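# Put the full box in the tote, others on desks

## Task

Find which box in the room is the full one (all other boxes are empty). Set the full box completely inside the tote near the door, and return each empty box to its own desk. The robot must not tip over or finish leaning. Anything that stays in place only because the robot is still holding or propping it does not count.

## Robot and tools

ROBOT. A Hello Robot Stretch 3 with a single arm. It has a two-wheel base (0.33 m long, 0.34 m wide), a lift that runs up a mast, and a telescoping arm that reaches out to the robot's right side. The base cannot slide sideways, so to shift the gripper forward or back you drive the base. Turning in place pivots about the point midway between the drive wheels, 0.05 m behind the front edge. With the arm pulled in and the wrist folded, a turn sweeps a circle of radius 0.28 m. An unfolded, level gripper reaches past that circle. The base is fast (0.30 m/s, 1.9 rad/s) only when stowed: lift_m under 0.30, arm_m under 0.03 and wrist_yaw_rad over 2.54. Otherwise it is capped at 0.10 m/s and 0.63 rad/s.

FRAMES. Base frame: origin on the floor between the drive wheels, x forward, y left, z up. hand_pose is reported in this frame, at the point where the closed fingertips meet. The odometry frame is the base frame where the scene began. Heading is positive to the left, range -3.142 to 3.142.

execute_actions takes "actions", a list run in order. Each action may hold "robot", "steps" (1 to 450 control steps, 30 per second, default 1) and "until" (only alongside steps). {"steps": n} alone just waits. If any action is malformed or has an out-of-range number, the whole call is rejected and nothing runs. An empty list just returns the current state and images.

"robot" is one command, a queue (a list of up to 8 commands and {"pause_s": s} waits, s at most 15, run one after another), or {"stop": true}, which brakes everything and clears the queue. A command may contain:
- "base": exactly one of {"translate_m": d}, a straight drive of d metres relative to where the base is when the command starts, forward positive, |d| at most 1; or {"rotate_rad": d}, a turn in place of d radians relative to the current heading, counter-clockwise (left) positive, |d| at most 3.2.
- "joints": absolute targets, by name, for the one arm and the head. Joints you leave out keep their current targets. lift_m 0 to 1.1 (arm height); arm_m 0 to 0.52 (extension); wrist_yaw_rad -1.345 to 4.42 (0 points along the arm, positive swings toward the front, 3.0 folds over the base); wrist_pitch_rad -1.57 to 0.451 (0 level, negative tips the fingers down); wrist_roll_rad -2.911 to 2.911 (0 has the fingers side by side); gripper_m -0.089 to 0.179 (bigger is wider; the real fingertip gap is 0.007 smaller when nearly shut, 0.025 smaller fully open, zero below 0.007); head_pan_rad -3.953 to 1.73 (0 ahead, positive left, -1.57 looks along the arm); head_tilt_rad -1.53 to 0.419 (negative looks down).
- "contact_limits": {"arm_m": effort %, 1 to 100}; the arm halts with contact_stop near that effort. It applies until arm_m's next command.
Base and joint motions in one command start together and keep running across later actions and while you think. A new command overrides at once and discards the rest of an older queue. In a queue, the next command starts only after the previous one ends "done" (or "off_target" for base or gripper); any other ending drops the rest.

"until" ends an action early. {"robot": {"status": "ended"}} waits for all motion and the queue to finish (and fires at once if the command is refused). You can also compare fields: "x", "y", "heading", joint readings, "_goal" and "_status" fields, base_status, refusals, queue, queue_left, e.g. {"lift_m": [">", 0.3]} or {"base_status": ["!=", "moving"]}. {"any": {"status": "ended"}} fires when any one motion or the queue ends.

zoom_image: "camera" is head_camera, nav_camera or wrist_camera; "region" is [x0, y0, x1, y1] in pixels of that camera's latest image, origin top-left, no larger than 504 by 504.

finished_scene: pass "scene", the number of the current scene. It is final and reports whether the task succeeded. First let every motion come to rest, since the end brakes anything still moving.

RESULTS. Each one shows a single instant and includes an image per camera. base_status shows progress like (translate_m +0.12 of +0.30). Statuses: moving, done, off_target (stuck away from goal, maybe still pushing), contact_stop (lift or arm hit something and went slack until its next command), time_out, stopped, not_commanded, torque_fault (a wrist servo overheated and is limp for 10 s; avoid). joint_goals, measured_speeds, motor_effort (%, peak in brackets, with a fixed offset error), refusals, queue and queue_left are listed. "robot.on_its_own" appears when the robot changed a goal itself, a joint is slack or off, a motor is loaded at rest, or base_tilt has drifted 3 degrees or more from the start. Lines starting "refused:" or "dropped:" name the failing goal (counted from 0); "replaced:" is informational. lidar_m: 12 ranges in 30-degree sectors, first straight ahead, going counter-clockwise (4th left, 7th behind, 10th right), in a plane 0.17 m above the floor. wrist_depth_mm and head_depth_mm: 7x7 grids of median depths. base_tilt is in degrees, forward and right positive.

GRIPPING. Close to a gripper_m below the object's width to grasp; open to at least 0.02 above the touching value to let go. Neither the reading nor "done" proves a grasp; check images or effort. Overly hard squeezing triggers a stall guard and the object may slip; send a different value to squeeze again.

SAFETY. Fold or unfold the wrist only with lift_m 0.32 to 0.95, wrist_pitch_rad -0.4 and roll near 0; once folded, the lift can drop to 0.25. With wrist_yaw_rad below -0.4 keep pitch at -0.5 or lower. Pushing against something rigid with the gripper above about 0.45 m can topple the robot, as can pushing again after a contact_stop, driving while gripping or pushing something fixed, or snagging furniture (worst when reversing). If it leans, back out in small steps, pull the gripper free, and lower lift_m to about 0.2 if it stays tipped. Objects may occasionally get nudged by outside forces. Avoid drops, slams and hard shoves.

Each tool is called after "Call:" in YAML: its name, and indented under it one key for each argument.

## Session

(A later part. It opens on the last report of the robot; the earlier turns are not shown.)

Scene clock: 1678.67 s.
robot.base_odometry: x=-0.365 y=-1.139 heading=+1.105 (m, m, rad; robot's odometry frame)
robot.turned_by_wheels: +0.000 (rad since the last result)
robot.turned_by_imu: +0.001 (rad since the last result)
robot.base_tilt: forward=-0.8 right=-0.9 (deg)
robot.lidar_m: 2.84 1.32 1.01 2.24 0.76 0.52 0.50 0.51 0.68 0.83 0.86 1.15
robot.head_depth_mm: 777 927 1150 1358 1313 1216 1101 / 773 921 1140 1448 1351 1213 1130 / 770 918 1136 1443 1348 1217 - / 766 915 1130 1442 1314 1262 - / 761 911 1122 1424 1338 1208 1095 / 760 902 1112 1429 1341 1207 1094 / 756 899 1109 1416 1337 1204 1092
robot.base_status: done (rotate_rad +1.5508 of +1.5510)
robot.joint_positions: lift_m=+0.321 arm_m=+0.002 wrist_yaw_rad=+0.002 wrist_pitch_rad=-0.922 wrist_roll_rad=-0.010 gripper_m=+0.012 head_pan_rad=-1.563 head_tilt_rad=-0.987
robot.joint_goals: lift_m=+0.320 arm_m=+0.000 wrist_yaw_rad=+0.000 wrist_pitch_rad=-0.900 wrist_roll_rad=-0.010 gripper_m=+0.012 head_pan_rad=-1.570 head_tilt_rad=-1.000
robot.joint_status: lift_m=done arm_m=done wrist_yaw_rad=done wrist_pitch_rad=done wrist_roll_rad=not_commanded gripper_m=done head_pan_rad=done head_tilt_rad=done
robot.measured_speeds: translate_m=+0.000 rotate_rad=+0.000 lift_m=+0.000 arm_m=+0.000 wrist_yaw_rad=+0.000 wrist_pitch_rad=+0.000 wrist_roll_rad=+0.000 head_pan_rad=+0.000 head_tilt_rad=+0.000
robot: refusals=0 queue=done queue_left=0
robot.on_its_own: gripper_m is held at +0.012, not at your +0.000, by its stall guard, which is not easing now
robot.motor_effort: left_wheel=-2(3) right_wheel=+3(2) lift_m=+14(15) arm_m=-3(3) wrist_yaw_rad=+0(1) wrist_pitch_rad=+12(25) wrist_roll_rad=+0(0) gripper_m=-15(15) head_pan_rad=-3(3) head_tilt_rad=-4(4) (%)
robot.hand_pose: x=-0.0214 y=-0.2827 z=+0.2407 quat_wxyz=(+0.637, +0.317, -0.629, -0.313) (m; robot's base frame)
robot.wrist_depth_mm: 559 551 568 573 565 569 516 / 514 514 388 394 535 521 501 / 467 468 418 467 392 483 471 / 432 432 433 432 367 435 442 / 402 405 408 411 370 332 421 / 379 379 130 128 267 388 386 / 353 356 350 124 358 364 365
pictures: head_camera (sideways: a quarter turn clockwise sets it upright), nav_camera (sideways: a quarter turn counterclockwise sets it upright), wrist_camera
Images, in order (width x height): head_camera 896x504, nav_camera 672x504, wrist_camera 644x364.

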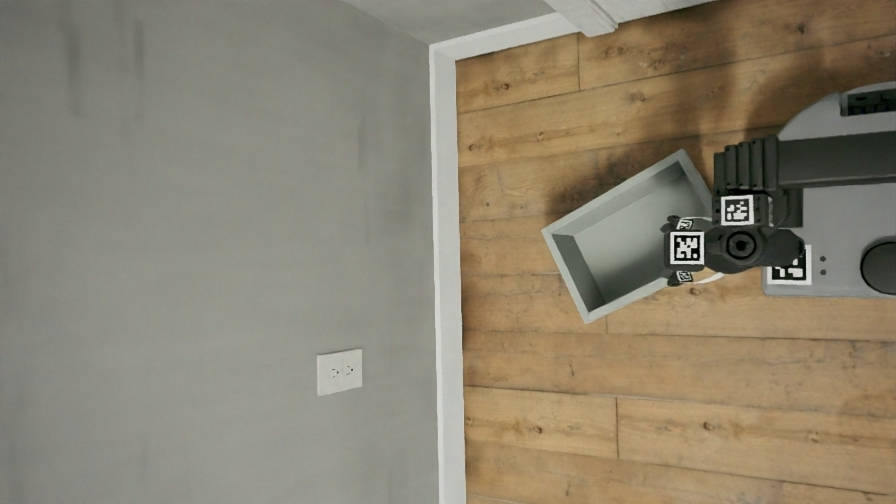

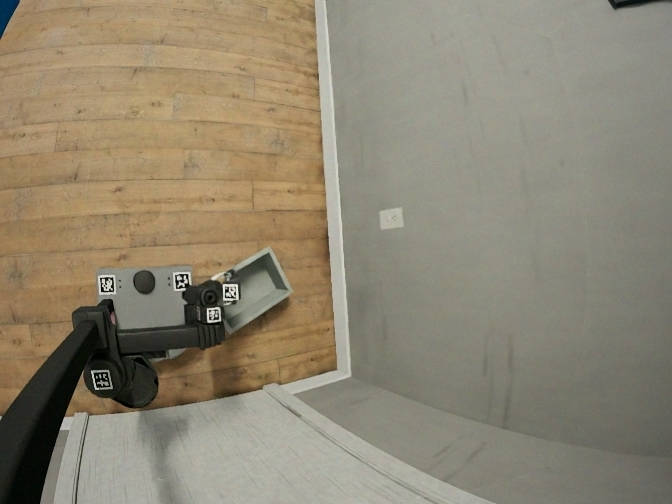

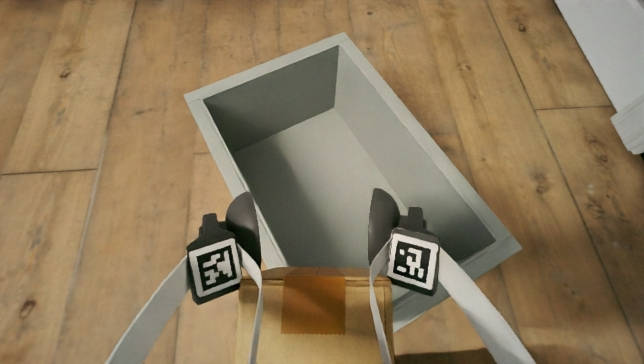

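Call:
execute_actions:
  actions:
    - {"robot": {"base": {"translate_m": -0.03}, "joints": {"arm_m": 0.09}}, "steps": 300, "until": {"robot": {"status": "ended"}}}

Scene clock: 1690.90 s.
robot.base_odometry: x=-0.378 y=-1.165 heading=+1.105 (m, m, rad; robot's odometry frame)
robot.turned_by_wheels: +0.000 (rad since the last result)
robot.turned_by_imu: +0.001 (rad since the last result)
robot.base_tilt: forward=-0.8 right=-0.9 (deg)
robot.lidar_m: 2.87 1.31 1.02 2.11 0.71 0.49 0.47 0.48 0.64 0.83 0.86 1.15
robot.head_depth_mm: 774 928 1152 1316 1289 1195 1098 / 772 925 1144 1444 1349 1216 1131 / 768 919 1140 1441 1353 - - / 766 914 1132 1440 1336 1175 - / 763 911 1122 1439 1341 1205 1097 / 761 904 1116 1430 1340 1208 1092 / 758 899 1111 1416 1340 1204 1094
robot.base_status: done (translate_m -0.0300 of -0.0300)
robot.joint_positions: lift_m=+0.321 arm_m=+0.090 wrist_yaw_rad=+0.001 wrist_pitch_rad=-0.922 wrist_roll_rad=-0.010 gripper_m=+0.012 head_pan_rad=-1.563 head_tilt_rad=-0.987
robot.joint_goals: lift_m=+0.320 arm_m=+0.090 wrist_yaw_rad=+0.000 wrist_pitch_rad=-0.900 wrist_roll_rad=-0.010 gripper_m=+0.012 head_pan_rad=-1.570 head_tilt_rad=-1.000
robot.joint_status: lift_m=done arm_m=done wrist_yaw_rad=done wrist_pitch_rad=done wrist_roll_rad=not_commanded gripper_m=done head_pan_rad=done head_tilt_rad=done
robot.measured_speeds: translate_m=+0.000 rotate_rad=+0.000 lift_m=+0.000 arm_m=+0.000 wrist_yaw_rad=+0.000 wrist_pitch_rad=+0.000 wrist_roll_rad=+0.000 head_pan_rad=+0.000 head_tilt_rad=+0.000
robot: refusals=0 queue=done queue_left=0
robot.on_its_own: gripper_m is held at +0.012, not at your +0.000, by its stall guard, which is not easing now
robot.motor_effort: left_wheel=-3(6) right_wheel=+3(4) lift_m=+14(14) arm_m=+2(2) wrist_yaw_rad=-1(1) wrist_pitch_rad=+13(13) wrist_roll_rad=+0(0) gripper_m=-15(15) head_pan_rad=-4(4) head_tilt_rad=-5(5) (%)
robot.hand_pose: x=-0.0215 y=-0.3703 z=+0.2406 quat_wxyz=(+0.637, +0.317, -0.630, -0.313) (m; robot's base frame)
robot.wrist_depth_mm: 533 540 544 556 560 571 476 / 499 509 518 512 518 528 489 / 465 476 372 357 473 478 468 / 434 428 383 419 441 441 438 / 405 401 401 404 414 408 413 / 378 378 130 128 292 381 392 / 355 356 249 124 333 360 359
pictures: head_camera (sideways: a quarter turn clockwise sets it upright), nav_camera (sideways: a quarter turn counterclockwise sets it upright), wrist_camera
Images, in order (width x height): head_camera 896x504, nav_camera 672x504, wrist_camera 644x364.

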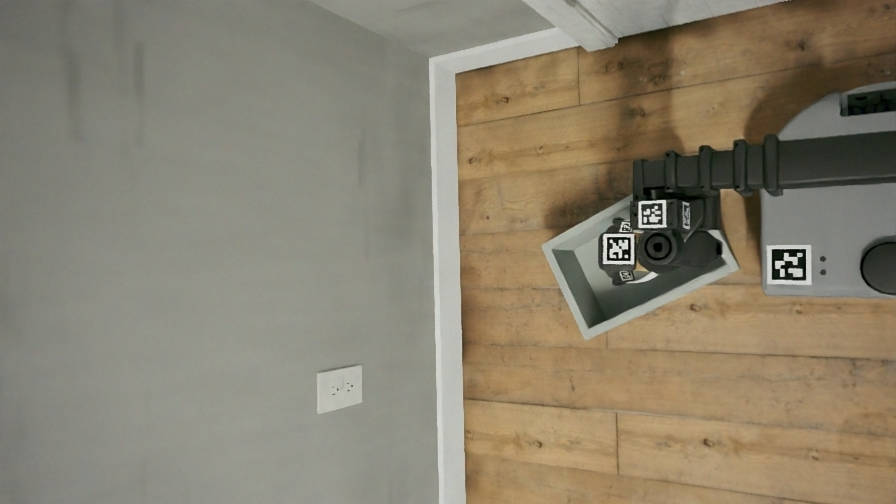

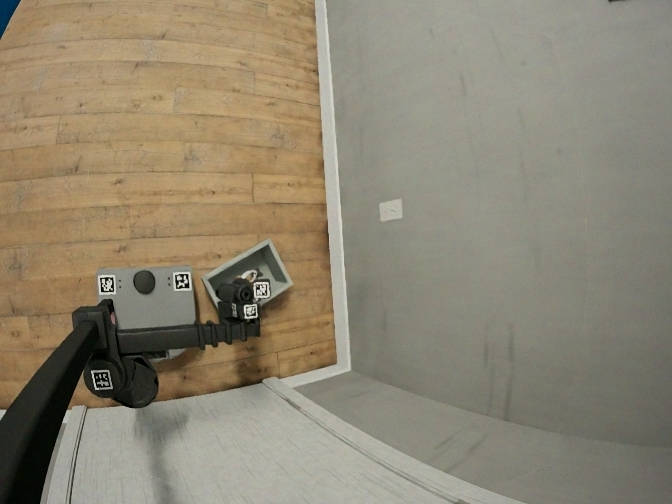

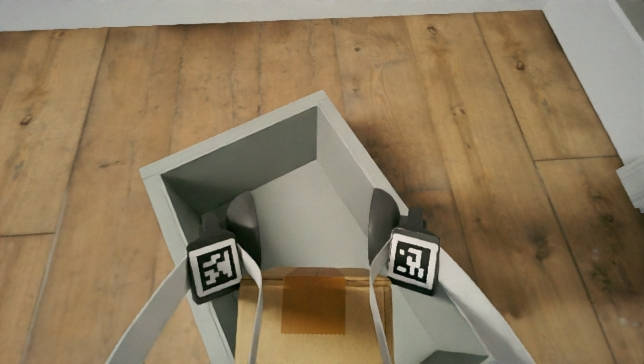

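Call:
execute_actions:
  actions:
    - {"robot": {"joints": {"lift_m": 0.22}}, "steps": 300, "until": {"robot": {"status": "ended"}}}

Scene clock: 1698.67 s.
robot.base_odometry: x=-0.378 y=-1.165 heading=+1.105 (m, m, rad; robot's odometry frame)
robot.turned_by_wheels: +0.000 (rad since the last result)
robot.turned_by_imu: +0.001 (rad since the last result)
robot.base_tilt: forward=-0.8 right=-0.8 (deg)
robot.lidar_m: 2.87 1.32 1.02 2.11 0.71 0.49 0.47 0.48 0.64 0.83 0.86 1.15
robot.head_depth_mm: 776 929 1155 1314 1288 1196 1103 / 773 922 1147 1444 1357 1213 1128 / 770 918 1141 1446 1352 1207 - / 765 914 1130 1440 1320 1174 - / 764 910 1128 1432 1341 1203 1096 / 759 905 1114 1428 1341 1205 1091 / 757 900 1108 1425 1337 1195 1092
robot.base_status: done (translate_m -0.0300 of -0.0300)
robot.joint_positions: lift_m=+0.221 arm_m=+0.090 wrist_yaw_rad=+0.001 wrist_pitch_rad=-0.922 wrist_roll_rad=-0.010 gripper_m=+0.012 head_pan_rad=-1.563 head_tilt_rad=-0.987
robot.joint_goals: lift_m=+0.220 arm_m=+0.090 wrist_yaw_rad=+0.000 wrist_pitch_rad=-0.900 wrist_roll_rad=-0.010 gripper_m=+0.012 head_pan_rad=-1.570 head_tilt_rad=-1.000
robot.joint_status: lift_m=done arm_m=done wrist_yaw_rad=done wrist_pitch_rad=done wrist_roll_rad=not_commanded gripper_m=done head_pan_rad=done head_tilt_rad=done
robot.measured_speeds: translate_m=+0.000 rotate_rad=+0.000 lift_m=+0.000 arm_m=+0.000 wrist_yaw_rad=+0.000 wrist_pitch_rad=+0.000 wrist_roll_rad=+0.000 head_pan_rad=+0.000 head_tilt_rad=+0.000
robot: refusals=0 queue=done queue_left=0
robot.on_its_own: gripper_m is held at +0.012, not at your +0.000, by its stall guard, which is not easing now
robot.motor_effort: left_wheel=-4(3) right_wheel=+3(2) lift_m=+15(13) arm_m=+2(2) wrist_yaw_rad=-1(0) wrist_pitch_rad=+13(13) wrist_roll_rad=+0(0) gripper_m=-15(15) head_pan_rad=-4(4) head_tilt_rad=-5(5) (%)
robot.hand_pose: x=-0.0215 y=-0.3703 z=+0.1406 quat_wxyz=(+0.637, +0.317, -0.630, -0.313) (m; robot's base frame)
robot.wrist_depth_mm: 421 412 421 263 422 427 431 / 379 235 255 279 389 399 393 / 344 247 307 342 238 363 363 / 327 227 325 328 225 332 333 / 305 205 309 305 226 196 310 / 284 188 131 129 280 182 289 / 265 261 190 123 266 199 176
pictures: head_camera (sideways: a quarter turn clockwise sets it upright), nav_camera (sideways: a quarter turn counterclockwise sets it upright), wrist_camera
Images, in order (width x height): head_camera 896x504, nav_camera 672x504, wrist_camera 644x364.

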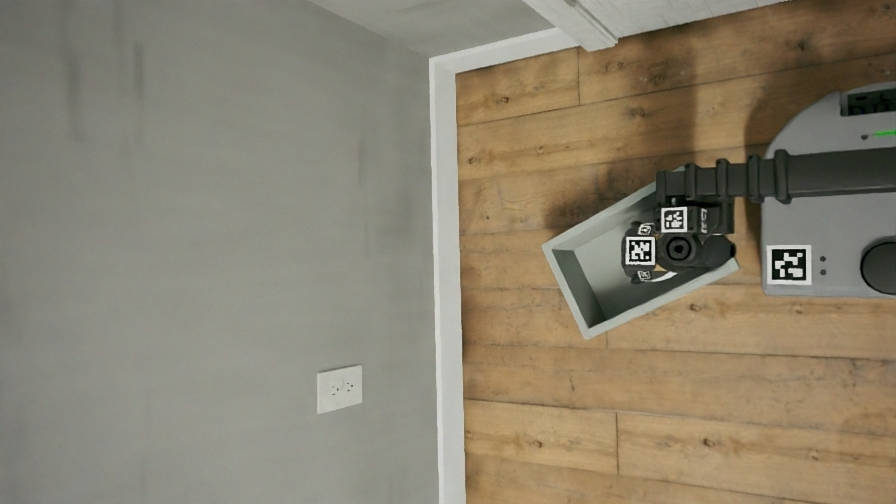

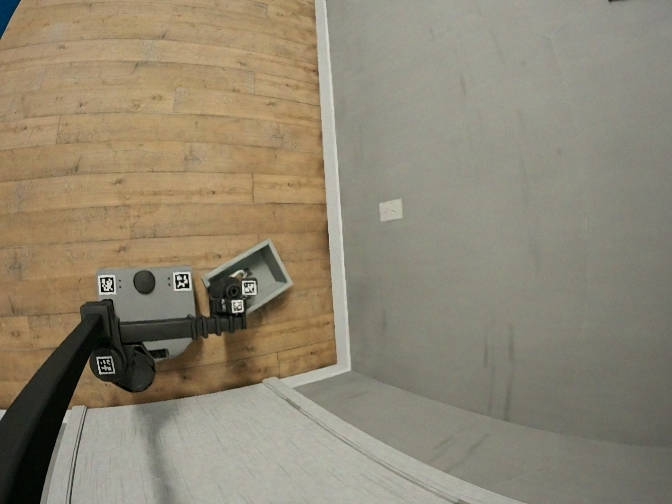

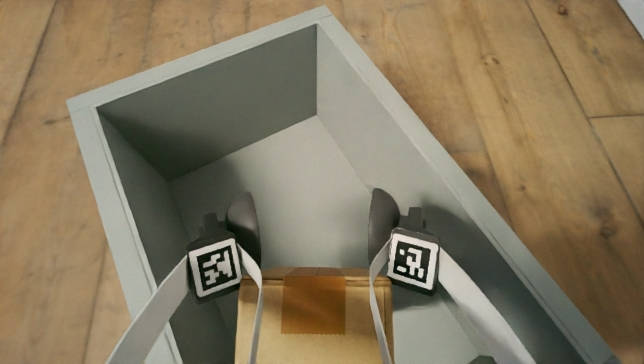

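Call:
execute_actions:
  actions:
    - {"robot": {"joints": {"lift_m": 0.16}}, "steps": 300, "until": {"robot": {"status": "ended"}}}

Scene clock: 1702.47 s.
robot.base_odometry: x=-0.378 y=-1.165 heading=+1.105 (m, m, rad; robot's odometry frame)
robot.turned_by_wheels: +0.000 (rad since the last result)
robot.turned_by_imu: +0.001 (rad since the last result)
robot.base_tilt: forward=-0.8 right=-0.9 (deg)
robot.lidar_m: 2.87 1.31 1.02 2.11 0.71 0.49 0.47 0.48 0.64 0.83 0.86 1.15
robot.head_depth_mm: 776 927 1157 1317 1288 1196 1099 / 773 924 1142 1446 1352 1213 1133 / 771 918 1138 1447 1354 1219 - / 766 912 1132 1445 1307 1158 - / 763 909 1124 1439 1342 1205 1095 / 760 906 1112 1435 1337 1206 1088 / 755 900 1112 1417 1342 1197 1088
robot.base_status: done (translate_m -0.0300 of -0.0300)
robot.joint_positions: lift_m=+0.161 arm_m=+0.090 wrist_yaw_rad=+0.001 wrist_pitch_rad=-0.922 wrist_roll_rad=-0.010 gripper_m=+0.012 head_pan_rad=-1.563 head_tilt_rad=-0.987
robot.joint_goals: lift_m=+0.160 arm_m=+0.090 wrist_yaw_rad=+0.000 wrist_pitch_rad=-0.900 wrist_roll_rad=-0.010 gripper_m=+0.012 head_pan_rad=-1.570 head_tilt_rad=-1.000
robot.joint_status: lift_m=done arm_m=done wrist_yaw_rad=done wrist_pitch_rad=done wrist_roll_rad=not_commanded gripper_m=done head_pan_rad=done head_tilt_rad=done
robot.measured_speeds: translate_m=+0.000 rotate_rad=+0.000 lift_m=+0.000 arm_m=+0.000 wrist_yaw_rad=+0.000 wrist_pitch_rad=+0.000 wrist_roll_rad=+0.000 head_pan_rad=+0.000 head_tilt_rad=+0.000
robot: refusals=0 queue=done queue_left=0
robot.on_its_own: gripper_m is held at +0.012, not at your +0.000, by its stall guard, which is not easing now
robot.motor_effort: left_wheel=-2(3) right_wheel=+2(3) lift_m=+14(14) arm_m=+2(2) wrist_yaw_rad=+0(0) wrist_pitch_rad=+13(13) wrist_roll_rad=+0(0) gripper_m=-15(14) head_pan_rad=-5(3) head_tilt_rad=-5(5) (%)
robot.hand_pose: x=-0.0215 y=-0.3703 z=+0.0806 quat_wxyz=(+0.637, +0.317, -0.630, -0.313) (m; robot's base frame)
robot.wrist_depth_mm: 172 189 218 235 178 340 344 / 185 217 254 280 177 309 310 / 157 247 276 277 201 148 284 / 134 229 257 261 225 152 263 / 122 181 244 242 228 168 127 / 113 140 131 129 221 181 132 / 107 125 190 124 212 197 144
pictures: head_camera (sideways: a quarter turn clockwise sets it upright), nav_camera (sideways: a quarter turn counterclockwise sets it upright), wrist_camera
Images, in order (width x height): head_camera 896x504, nav_camera 672x504, wrist_camera 644x364.

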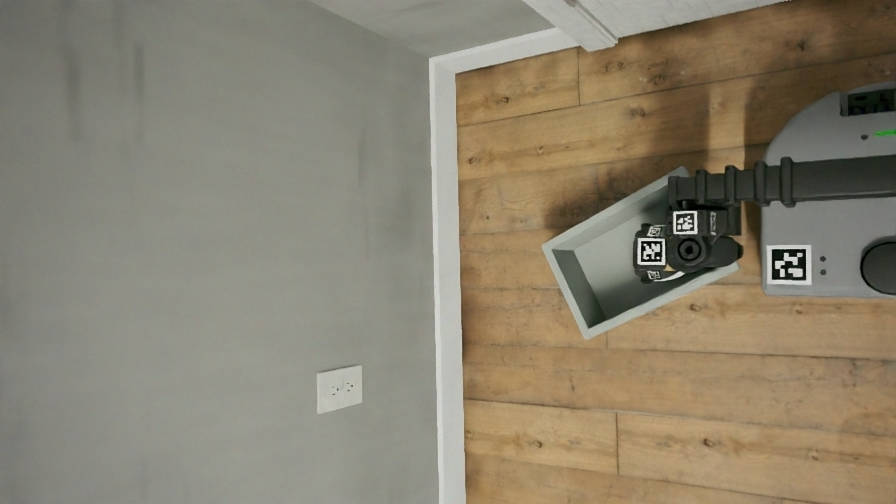

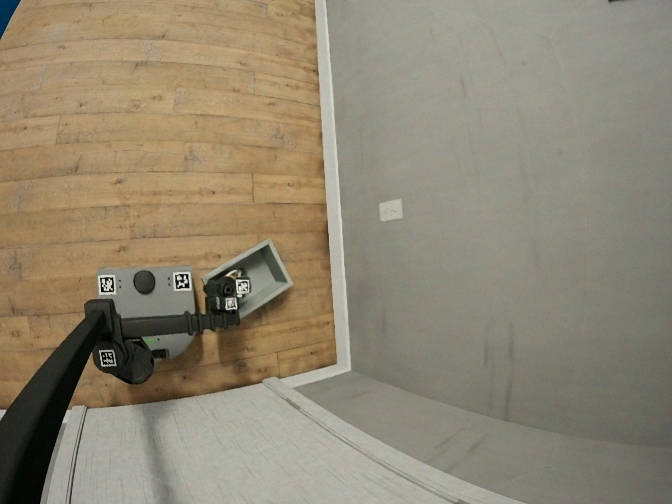

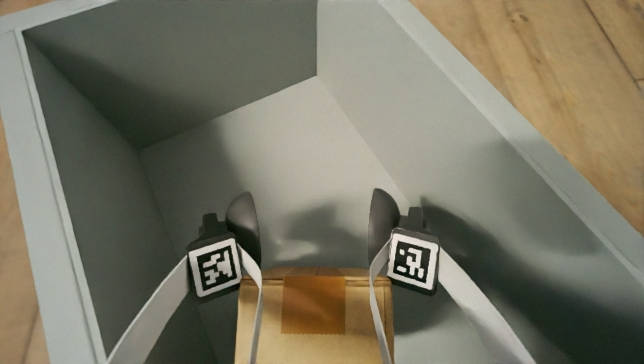

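Call:
execute_actions:
  actions:
    - {"robot": {"joints": {"lift_m": 0.13}}, "steps": 300, "until": {"robot": {"status": "ended"}}}

Scene clock: 1705.97 s.
robot.base_odometry: x=-0.378 y=-1.165 heading=+1.105 (m, m, rad; robot's odometry frame)
robot.turned_by_wheels: +0.000 (rad since the last result)
robot.turned_by_imu: +0.001 (rad since the last result)
robot.base_tilt: forward=-0.8 right=-0.9 (deg)
robot.lidar_m: 2.87 1.31 1.02 2.11 0.71 0.49 0.47 0.48 0.64 0.83 0.86 1.15
robot.head_depth_mm: 776 928 1157 1312 1288 1201 1104 / 774 924 1148 1446 1351 1215 1131 / 772 920 1135 1446 1351 1213 - / 767 914 1133 1442 1316 1173 - / 764 911 1126 1442 1341 1201 1093 / 759 904 1111 1430 1334 1202 1090 / 757 900 1113 1424 1333 1207 1093
robot.base_status: done (translate_m -0.0300 of -0.0300)
robot.joint_positions: lift_m=+0.136 arm_m=+0.090 wrist_yaw_rad=-0.003 wrist_pitch_rad=-0.854 wrist_roll_rad=-0.009 gripper_m=+0.012 head_pan_rad=-1.563 head_tilt_rad=-0.988
robot.joint_goals: lift_m=+0.136 arm_m=+0.090 wrist_yaw_rad=+0.000 wrist_pitch_rad=-0.900 wrist_roll_rad=-0.009 gripper_m=+0.012 head_pan_rad=-1.570 head_tilt_rad=-1.000
robot.joint_status: lift_m=contact_stop arm_m=done wrist_yaw_rad=done wrist_pitch_rad=done wrist_roll_rad=not_commanded gripper_m=done head_pan_rad=done head_tilt_rad=done
robot.measured_speeds: translate_m=+0.000 rotate_rad=+0.000 lift_m=-0.002 arm_m=+0.000 wrist_yaw_rad=+0.000 wrist_pitch_rad=+0.096 wrist_roll_rad=+0.000 head_pan_rad=+0.000 head_tilt_rad=+0.000
robot: refusals=0 queue=dropped queue_left=0
robot.on_its_own: gripper_m is held at +0.012, not at your +0.000, by its stall guard, which is not easing now; lift_m is slack since a contact_stop, until your next command for it (your +0.130 is given up)
robot.motor_effort: left_wheel=-3(3) right_wheel=+4(4) lift_m=+27(28) arm_m=+1(2) wrist_yaw_rad=+1(1) wrist_pitch_rad=-30(35) wrist_roll_rad=+0(0) gripper_m=-15(15) head_pan_rad=-3(4) head_tilt_rad=-5(5) (%)
robot.hand_pose: x=-0.0220 y=-0.3851 z=+0.0661 quat_wxyz=(+0.646, +0.293, -0.641, -0.293) (m; robot's base frame)
robot.wrist_depth_mm: 164 178 204 219 167 345 348 / 178 201 235 257 166 306 311 / 176 230 266 269 187 134 282 / 149 243 248 248 211 143 120 / 132 209 231 229 205 158 115 / 116 158 127 125 206 168 125 / 104 139 193 115 195 180 136
pictures: head_camera (sideways: a quarter turn clockwise sets it upright), nav_camera (sideways: a quarter turn counterclockwise sets it upright), wrist_camera
Images, in order (width x height): head_camera 896x504, nav_camera 672x504, wrist_camera 644x364.

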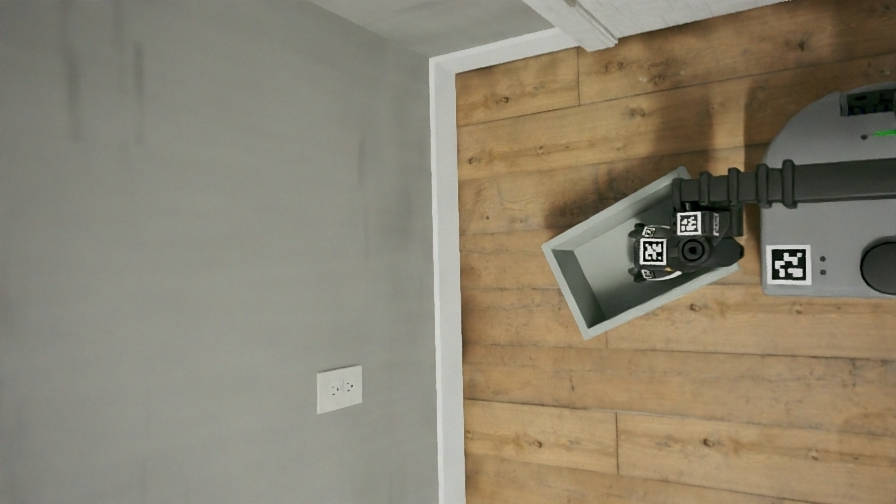

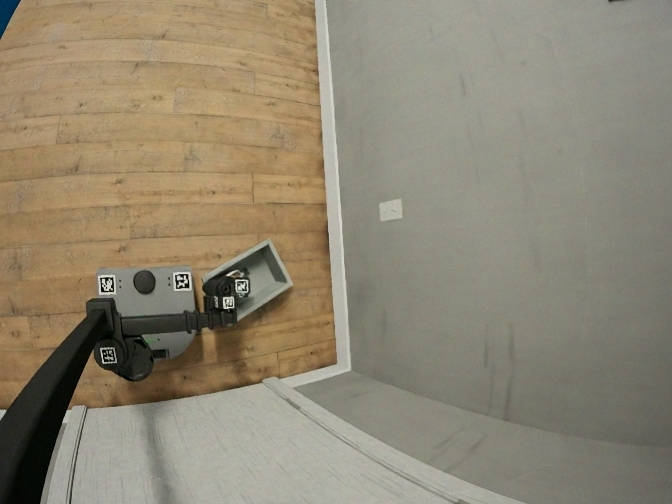

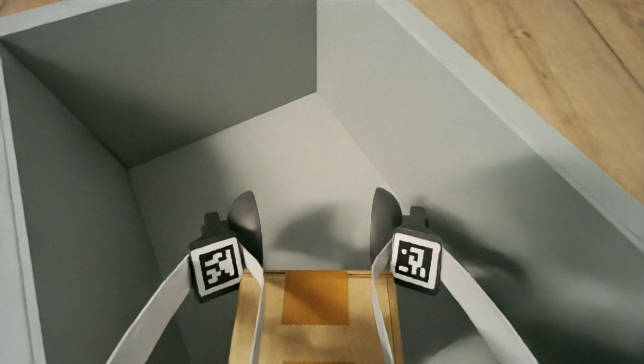

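Call:
execute_actions:
  actions:
    - {"robot": {"joints": {"gripper_m": 0.10}}, "steps": 90, "until": {"robot": {"gripper_m_status": ["!=", "moving"]}}}
    - {"robot": {"joints": {"lift_m": 0.45}}, "steps": 300, "until": {"robot": {"status": "ended"}}}

Scene clock: 1713.47 s.
robot.base_odometry: x=-0.378 y=-1.165 heading=+1.105 (m, m, rad; robot's odometry frame)
robot.turned_by_wheels: +0.000 (rad since the last result)
robot.turned_by_imu: +0.001 (rad since the last result)
robot.base_tilt: forward=-0.8 right=-0.9 (deg)
robot.lidar_m: 2.87 1.32 1.02 2.11 0.71 0.49 0.47 0.48 0.64 0.83 0.86 1.15
robot.head_depth_mm: 777 929 1152 1312 1289 1199 1104 / 776 924 1145 1444 1349 1213 1123 / 770 920 1139 1437 1377 1175 - / 767 912 1131 1442 1377 1175 - / 763 910 1124 1424 1340 1199 1093 / 760 905 1109 1432 1340 1208 1090 / 756 900 1111 1425 1336 1202 1089
robot.base_status: done (translate_m -0.0300 of -0.0300)
robot.joint_positions: lift_m=+0.449 arm_m=+0.090 wrist_yaw_rad=-0.001 wrist_pitch_rad=-0.908 wrist_roll_rad=-0.009 gripper_m=+0.100 head_pan_rad=-1.563 head_tilt_rad=-0.988
robot.joint_goals: lift_m=+0.450 arm_m=+0.090 wrist_yaw_rad=+0.000 wrist_pitch_rad=-0.900 wrist_roll_rad=-0.009 gripper_m=+0.100 head_pan_rad=-1.570 head_tilt_rad=-1.000
robot.joint_status: lift_m=done arm_m=done wrist_yaw_rad=done wrist_pitch_rad=done wrist_roll_rad=not_commanded gripper_m=done head_pan_rad=done head_tilt_rad=done
robot.measured_speeds: translate_m=+0.000 rotate_rad=+0.000 lift_m=+0.000 arm_m=+0.000 wrist_yaw_rad=+0.000 wrist_pitch_rad=+0.000 wrist_roll_rad=+0.000 head_pan_rad=+0.000 head_tilt_rad=+0.000
robot: refusals=0 queue=done queue_left=0
robot.motor_effort: left_wheel=-2(2) right_wheel=+3(4) lift_m=+42(44) arm_m=+1(1) wrist_yaw_rad=+2(3) wrist_pitch_rad=+5(26) wrist_roll_rad=+0(0) gripper_m=+0(80) head_pan_rad=-3(3) head_tilt_rad=-4(4) (%)
robot.hand_pose: x=-0.0218 y=-0.3734 z=+0.3711 quat_wxyz=(+0.638, +0.311, -0.632, -0.310) (m; robot's base frame)
robot.wrist_depth_mm: 551 564 579 593 607 615 503 / 651 653 663 658 669 687 503 / 626 628 638 625 654 648 503 / 580 593 579 523 578 598 501 / 538 551 521 532 544 544 485 / 500 518 502 511 492 506 502 / 472 475 464 456 470 471 469
pictures: head_camera (sideways: a quarter turn clockwise sets it upright), nav_camera (sideways: a quarter turn counterclockwise sets it upright), wrist_camera
Images, in order (width x height): head_camera 896x504, nav_camera 672x504, wrist_camera 644x364.

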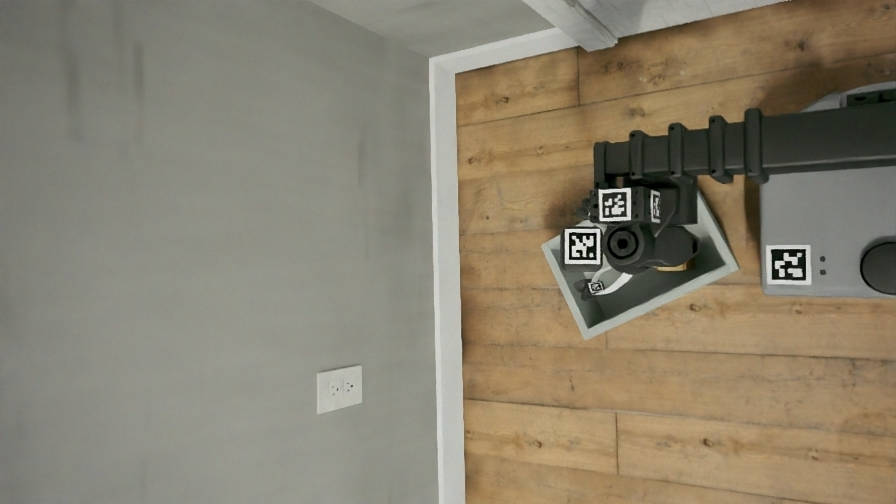

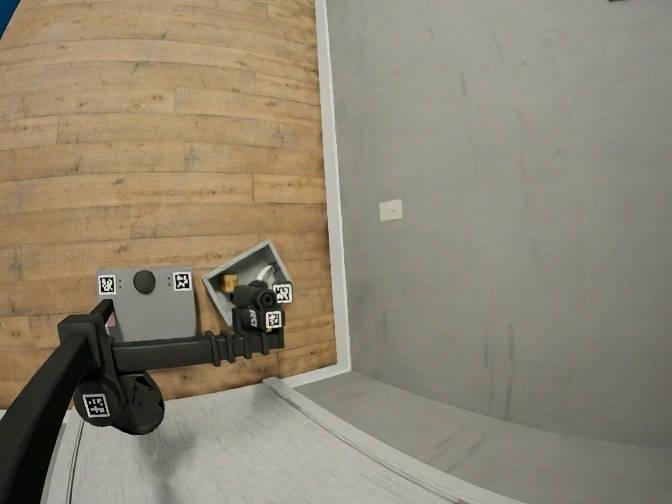

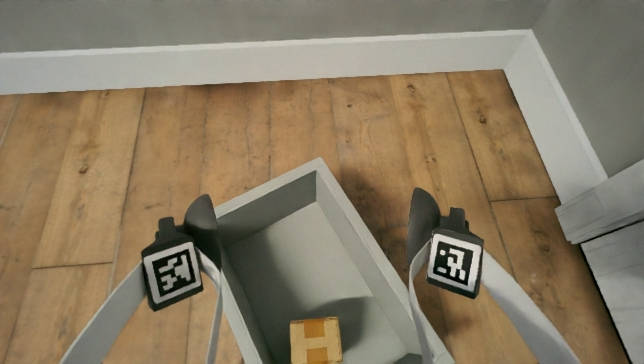

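Call:
execute_actions:
  actions:
    - {"robot": {"joints": {"arm_m": 0.0, "wrist_yaw_rad": 1.57, "wrist_pitch_rad": -0.4}}, "steps": 300, "until": {"robot": {"status": "ended"}}}

Scene clock: 1720.83 s.
robot.base_odometry: x=-0.378 y=-1.165 heading=+1.105 (m, m, rad; robot's odometry frame)
robot.turned_by_wheels: +0.000 (rad since the last result)
robot.turned_by_imu: +0.001 (rad since the last result)
robot.base_tilt: forward=-0.9 right=-0.8 (deg)
robot.lidar_m: 2.87 1.32 1.02 2.11 0.71 0.49 0.47 0.48 0.63 0.83 0.86 1.15
robot.head_depth_mm: 778 924 1152 1315 1291 1202 1101 / 772 922 1147 1440 1350 1234 1123 / 771 920 1139 1441 1346 1227 - / 767 916 1135 1436 1317 1245 - / 764 912 1125 1437 1345 1226 1093 / 760 904 1112 1433 1341 1202 1092 / 758 904 1109 1419 1335 1203 1091
robot.base_status: done (translate_m -0.0300 of -0.0300)
robot.joint_positions: lift_m=+0.449 arm_m=+0.002 wrist_yaw_rad=+1.568 wrist_pitch_rad=-0.423 wrist_roll_rad=-0.009 gripper_m=+0.100 head_pan_rad=-1.563 head_tilt_rad=-0.988
robot.joint_goals: lift_m=+0.450 arm_m=+0.000 wrist_yaw_rad=+1.570 wrist_pitch_rad=-0.400 wrist_roll_rad=-0.009 gripper_m=+0.100 head_pan_rad=-1.570 head_tilt_rad=-1.000
robot.joint_status: lift_m=done arm_m=done wrist_yaw_rad=done wrist_pitch_rad=done wrist_roll_rad=not_commanded gripper_m=done head_pan_rad=done head_tilt_rad=done
robot.measured_speeds: translate_m=+0.000 rotate_rad=+0.000 lift_m=+0.000 arm_m=+0.000 wrist_yaw_rad=+0.000 wrist_pitch_rad=+0.000 wrist_roll_rad=+0.000 head_pan_rad=+0.000 head_tilt_rad=+0.000
robot: refusals=0 queue=done queue_left=0
robot.motor_effort: left_wheel=-2(2) right_wheel=+3(3) lift_m=+41(43) arm_m=-3(3) wrist_yaw_rad=+1(1) wrist_pitch_rad=+13(13) wrist_roll_rad=+0(0) gripper_m=+0(1) head_pan_rad=-3(4) head_tilt_rad=-5(5) (%)
robot.hand_pose: x=+0.2024 y=-0.1478 z=+0.4609 quat_wxyz=(+0.596, +0.591, -0.382, +0.386) (m; robot's base frame)
robot.wrist_depth_mm: - - - - - - 753 / - - - - - - 743 / - - - - - - 747 / - 979 - 986 994 945 748 / 794 812 802 821 805 785 732 / 685 690 678 686 666 684 673 / 594 583 590 595 596 601 595
pictures: head_camera (sideways: a quarter turn clockwise sets it upright), nav_camera (sideways: a quarter turn counterclockwise sets it upright), wrist_camera
Images, in order (width x height): head_camera 896x504, nav_camera 672x504, wrist_camera 644x364.

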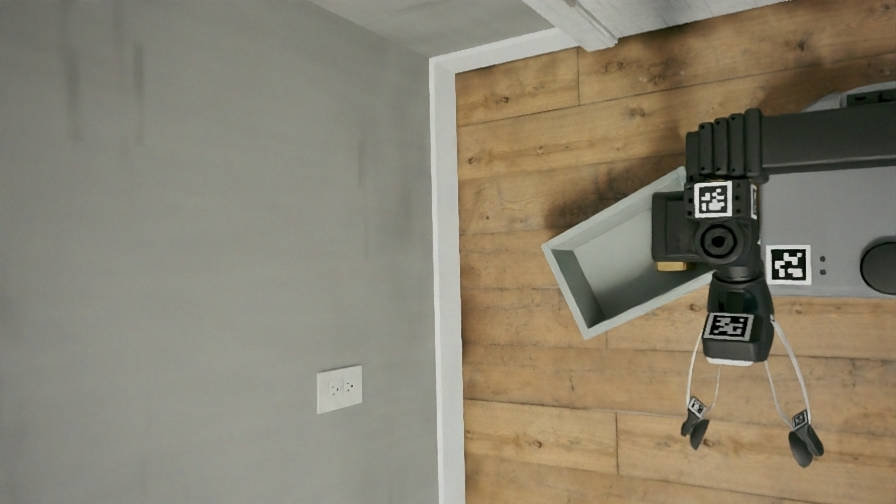

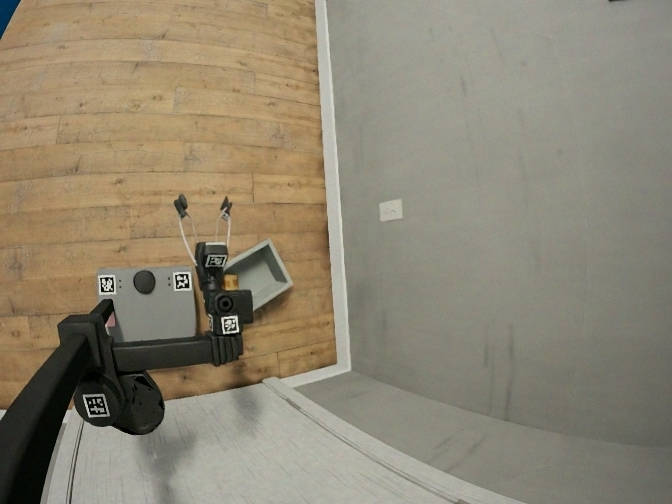

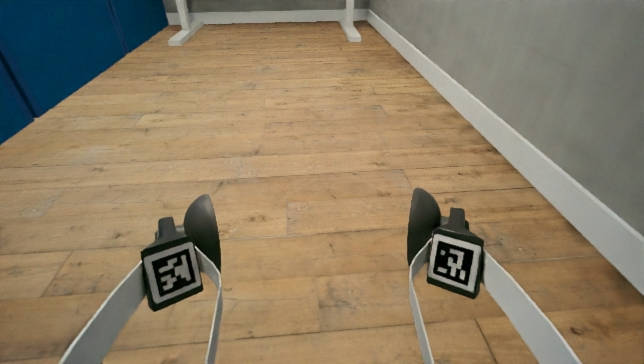

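Call:
execute_actions:
  actions:
    - {"robot": {"base": {"translate_m": 0.3}, "joints": {"head_pan_rad": -2.1}}, "steps": 300, "until": {"robot": {"status": "ended"}}}

Scene clock: 1728.30 s.
robot.base_odometry: x=-0.243 y=-0.897 heading=+1.105 (m, m, rad; robot's odometry frame)
robot.turned_by_wheels: +0.000 (rad since the last result)
robot.turned_by_imu: +0.002 (rad since the last result)
robot.base_tilt: forward=-0.8 right=-0.8 (deg)
robot.lidar_m: 2.58 1.33 0.95 0.93 1.15 0.80 0.77 0.79 0.86 0.82 0.85 1.14
robot.head_depth_mm: 905 1007 1121 1290 1355 1213 - / 1004 1153 1329 1470 1354 1213 - / 983 1192 1490 1522 1307 1228 - / 919 1092 1359 1508 1325 - - / 855 1013 1232 1458 1319 - 1064 / 806 936 1131 1406 1344 1205 1068 / 758 879 1040 1279 1339 1200 1092
robot.base_status: done (translate_m +0.3000 of +0.3000)
robot.joint_positions: lift_m=+0.449 arm_m=+0.002 wrist_yaw_rad=+1.568 wrist_pitch_rad=-0.422 wrist_roll_rad=-0.009 gripper_m=+0.100 head_pan_rad=-2.093 head_tilt_rad=-0.988
robot.joint_goals: lift_m=+0.450 arm_m=+0.000 wrist_yaw_rad=+1.570 wrist_pitch_rad=-0.400 wrist_roll_rad=-0.009 gripper_m=+0.100 head_pan_rad=-2.100 head_tilt_rad=-1.000
robot.joint_status: lift_m=done arm_m=done wrist_yaw_rad=done wrist_pitch_rad=done wrist_roll_rad=not_commanded gripper_m=done head_pan_rad=done head_tilt_rad=done
robot.measured_speeds: translate_m=+0.000 rotate_rad=+0.000 lift_m=+0.000 arm_m=+0.000 wrist_yaw_rad=+0.000 wrist_pitch_rad=+0.000 wrist_roll_rad=+0.000 head_pan_rad=+0.000 head_tilt_rad=+0.000
robot: refusals=0 queue=done queue_left=0
robot.motor_effort: left_wheel=-2(4) right_wheel=+2(4) lift_m=+42(42) arm_m=-4(3) wrist_yaw_rad=+1(1) wrist_pitch_rad=+12(13) wrist_roll_rad=+0(0) gripper_m=+0(0) head_pan_rad=-3(35) head_tilt_rad=-4(4) (%)
robot.hand_pose: x=+0.2025 y=-0.1478 z=+0.4610 quat_wxyz=(+0.596, +0.591, -0.382, +0.386) (m; robot's base frame)
robot.wrist_depth_mm: - - - - - - 721 / - - - - - - 720 / - - - - - - 758 / - 973 948 973 969 894 736 / 798 814 802 785 779 785 738 / 654 701 679 693 654 677 669 / 593 590 584 590 581 590 591
pictures: head_camera (sideways: a quarter turn clockwise sets it upright), nav_camera (sideways: a quarter turn counterclockwise sets it upright), wrist_camera
Images, in order (width x height): head_camera 896x504, nav_camera 672x504, wrist_camera 644x364.

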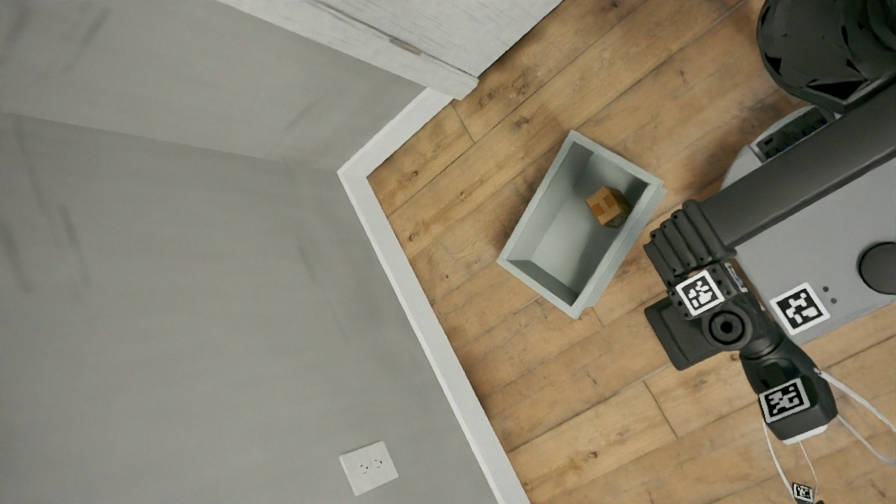

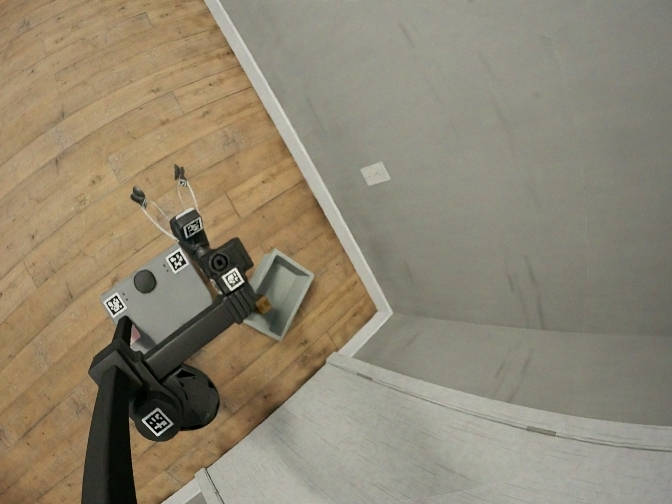

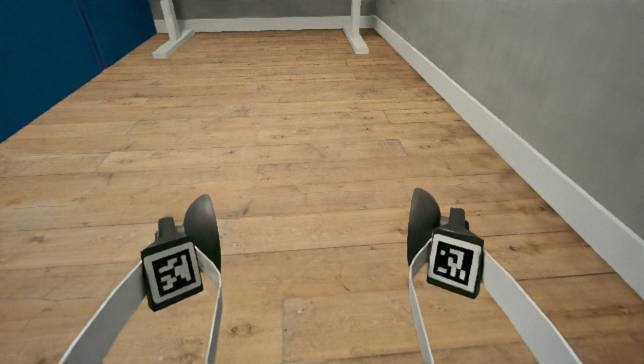

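Call:
zoom_image:
  camera: "head_camera"
  region: [470, 110, 700, 330]

Region (470, 110, 700, 330) of head_camera's 896x504 image, scaled by 2.191, with more detail than that image has; it fills the top 482 rows of this view, and the rest is white.

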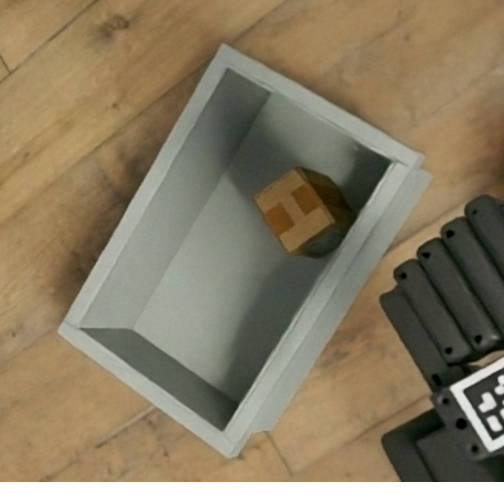

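Call:
finished_scene:
  scene: 1

The scene is finished: the task was done.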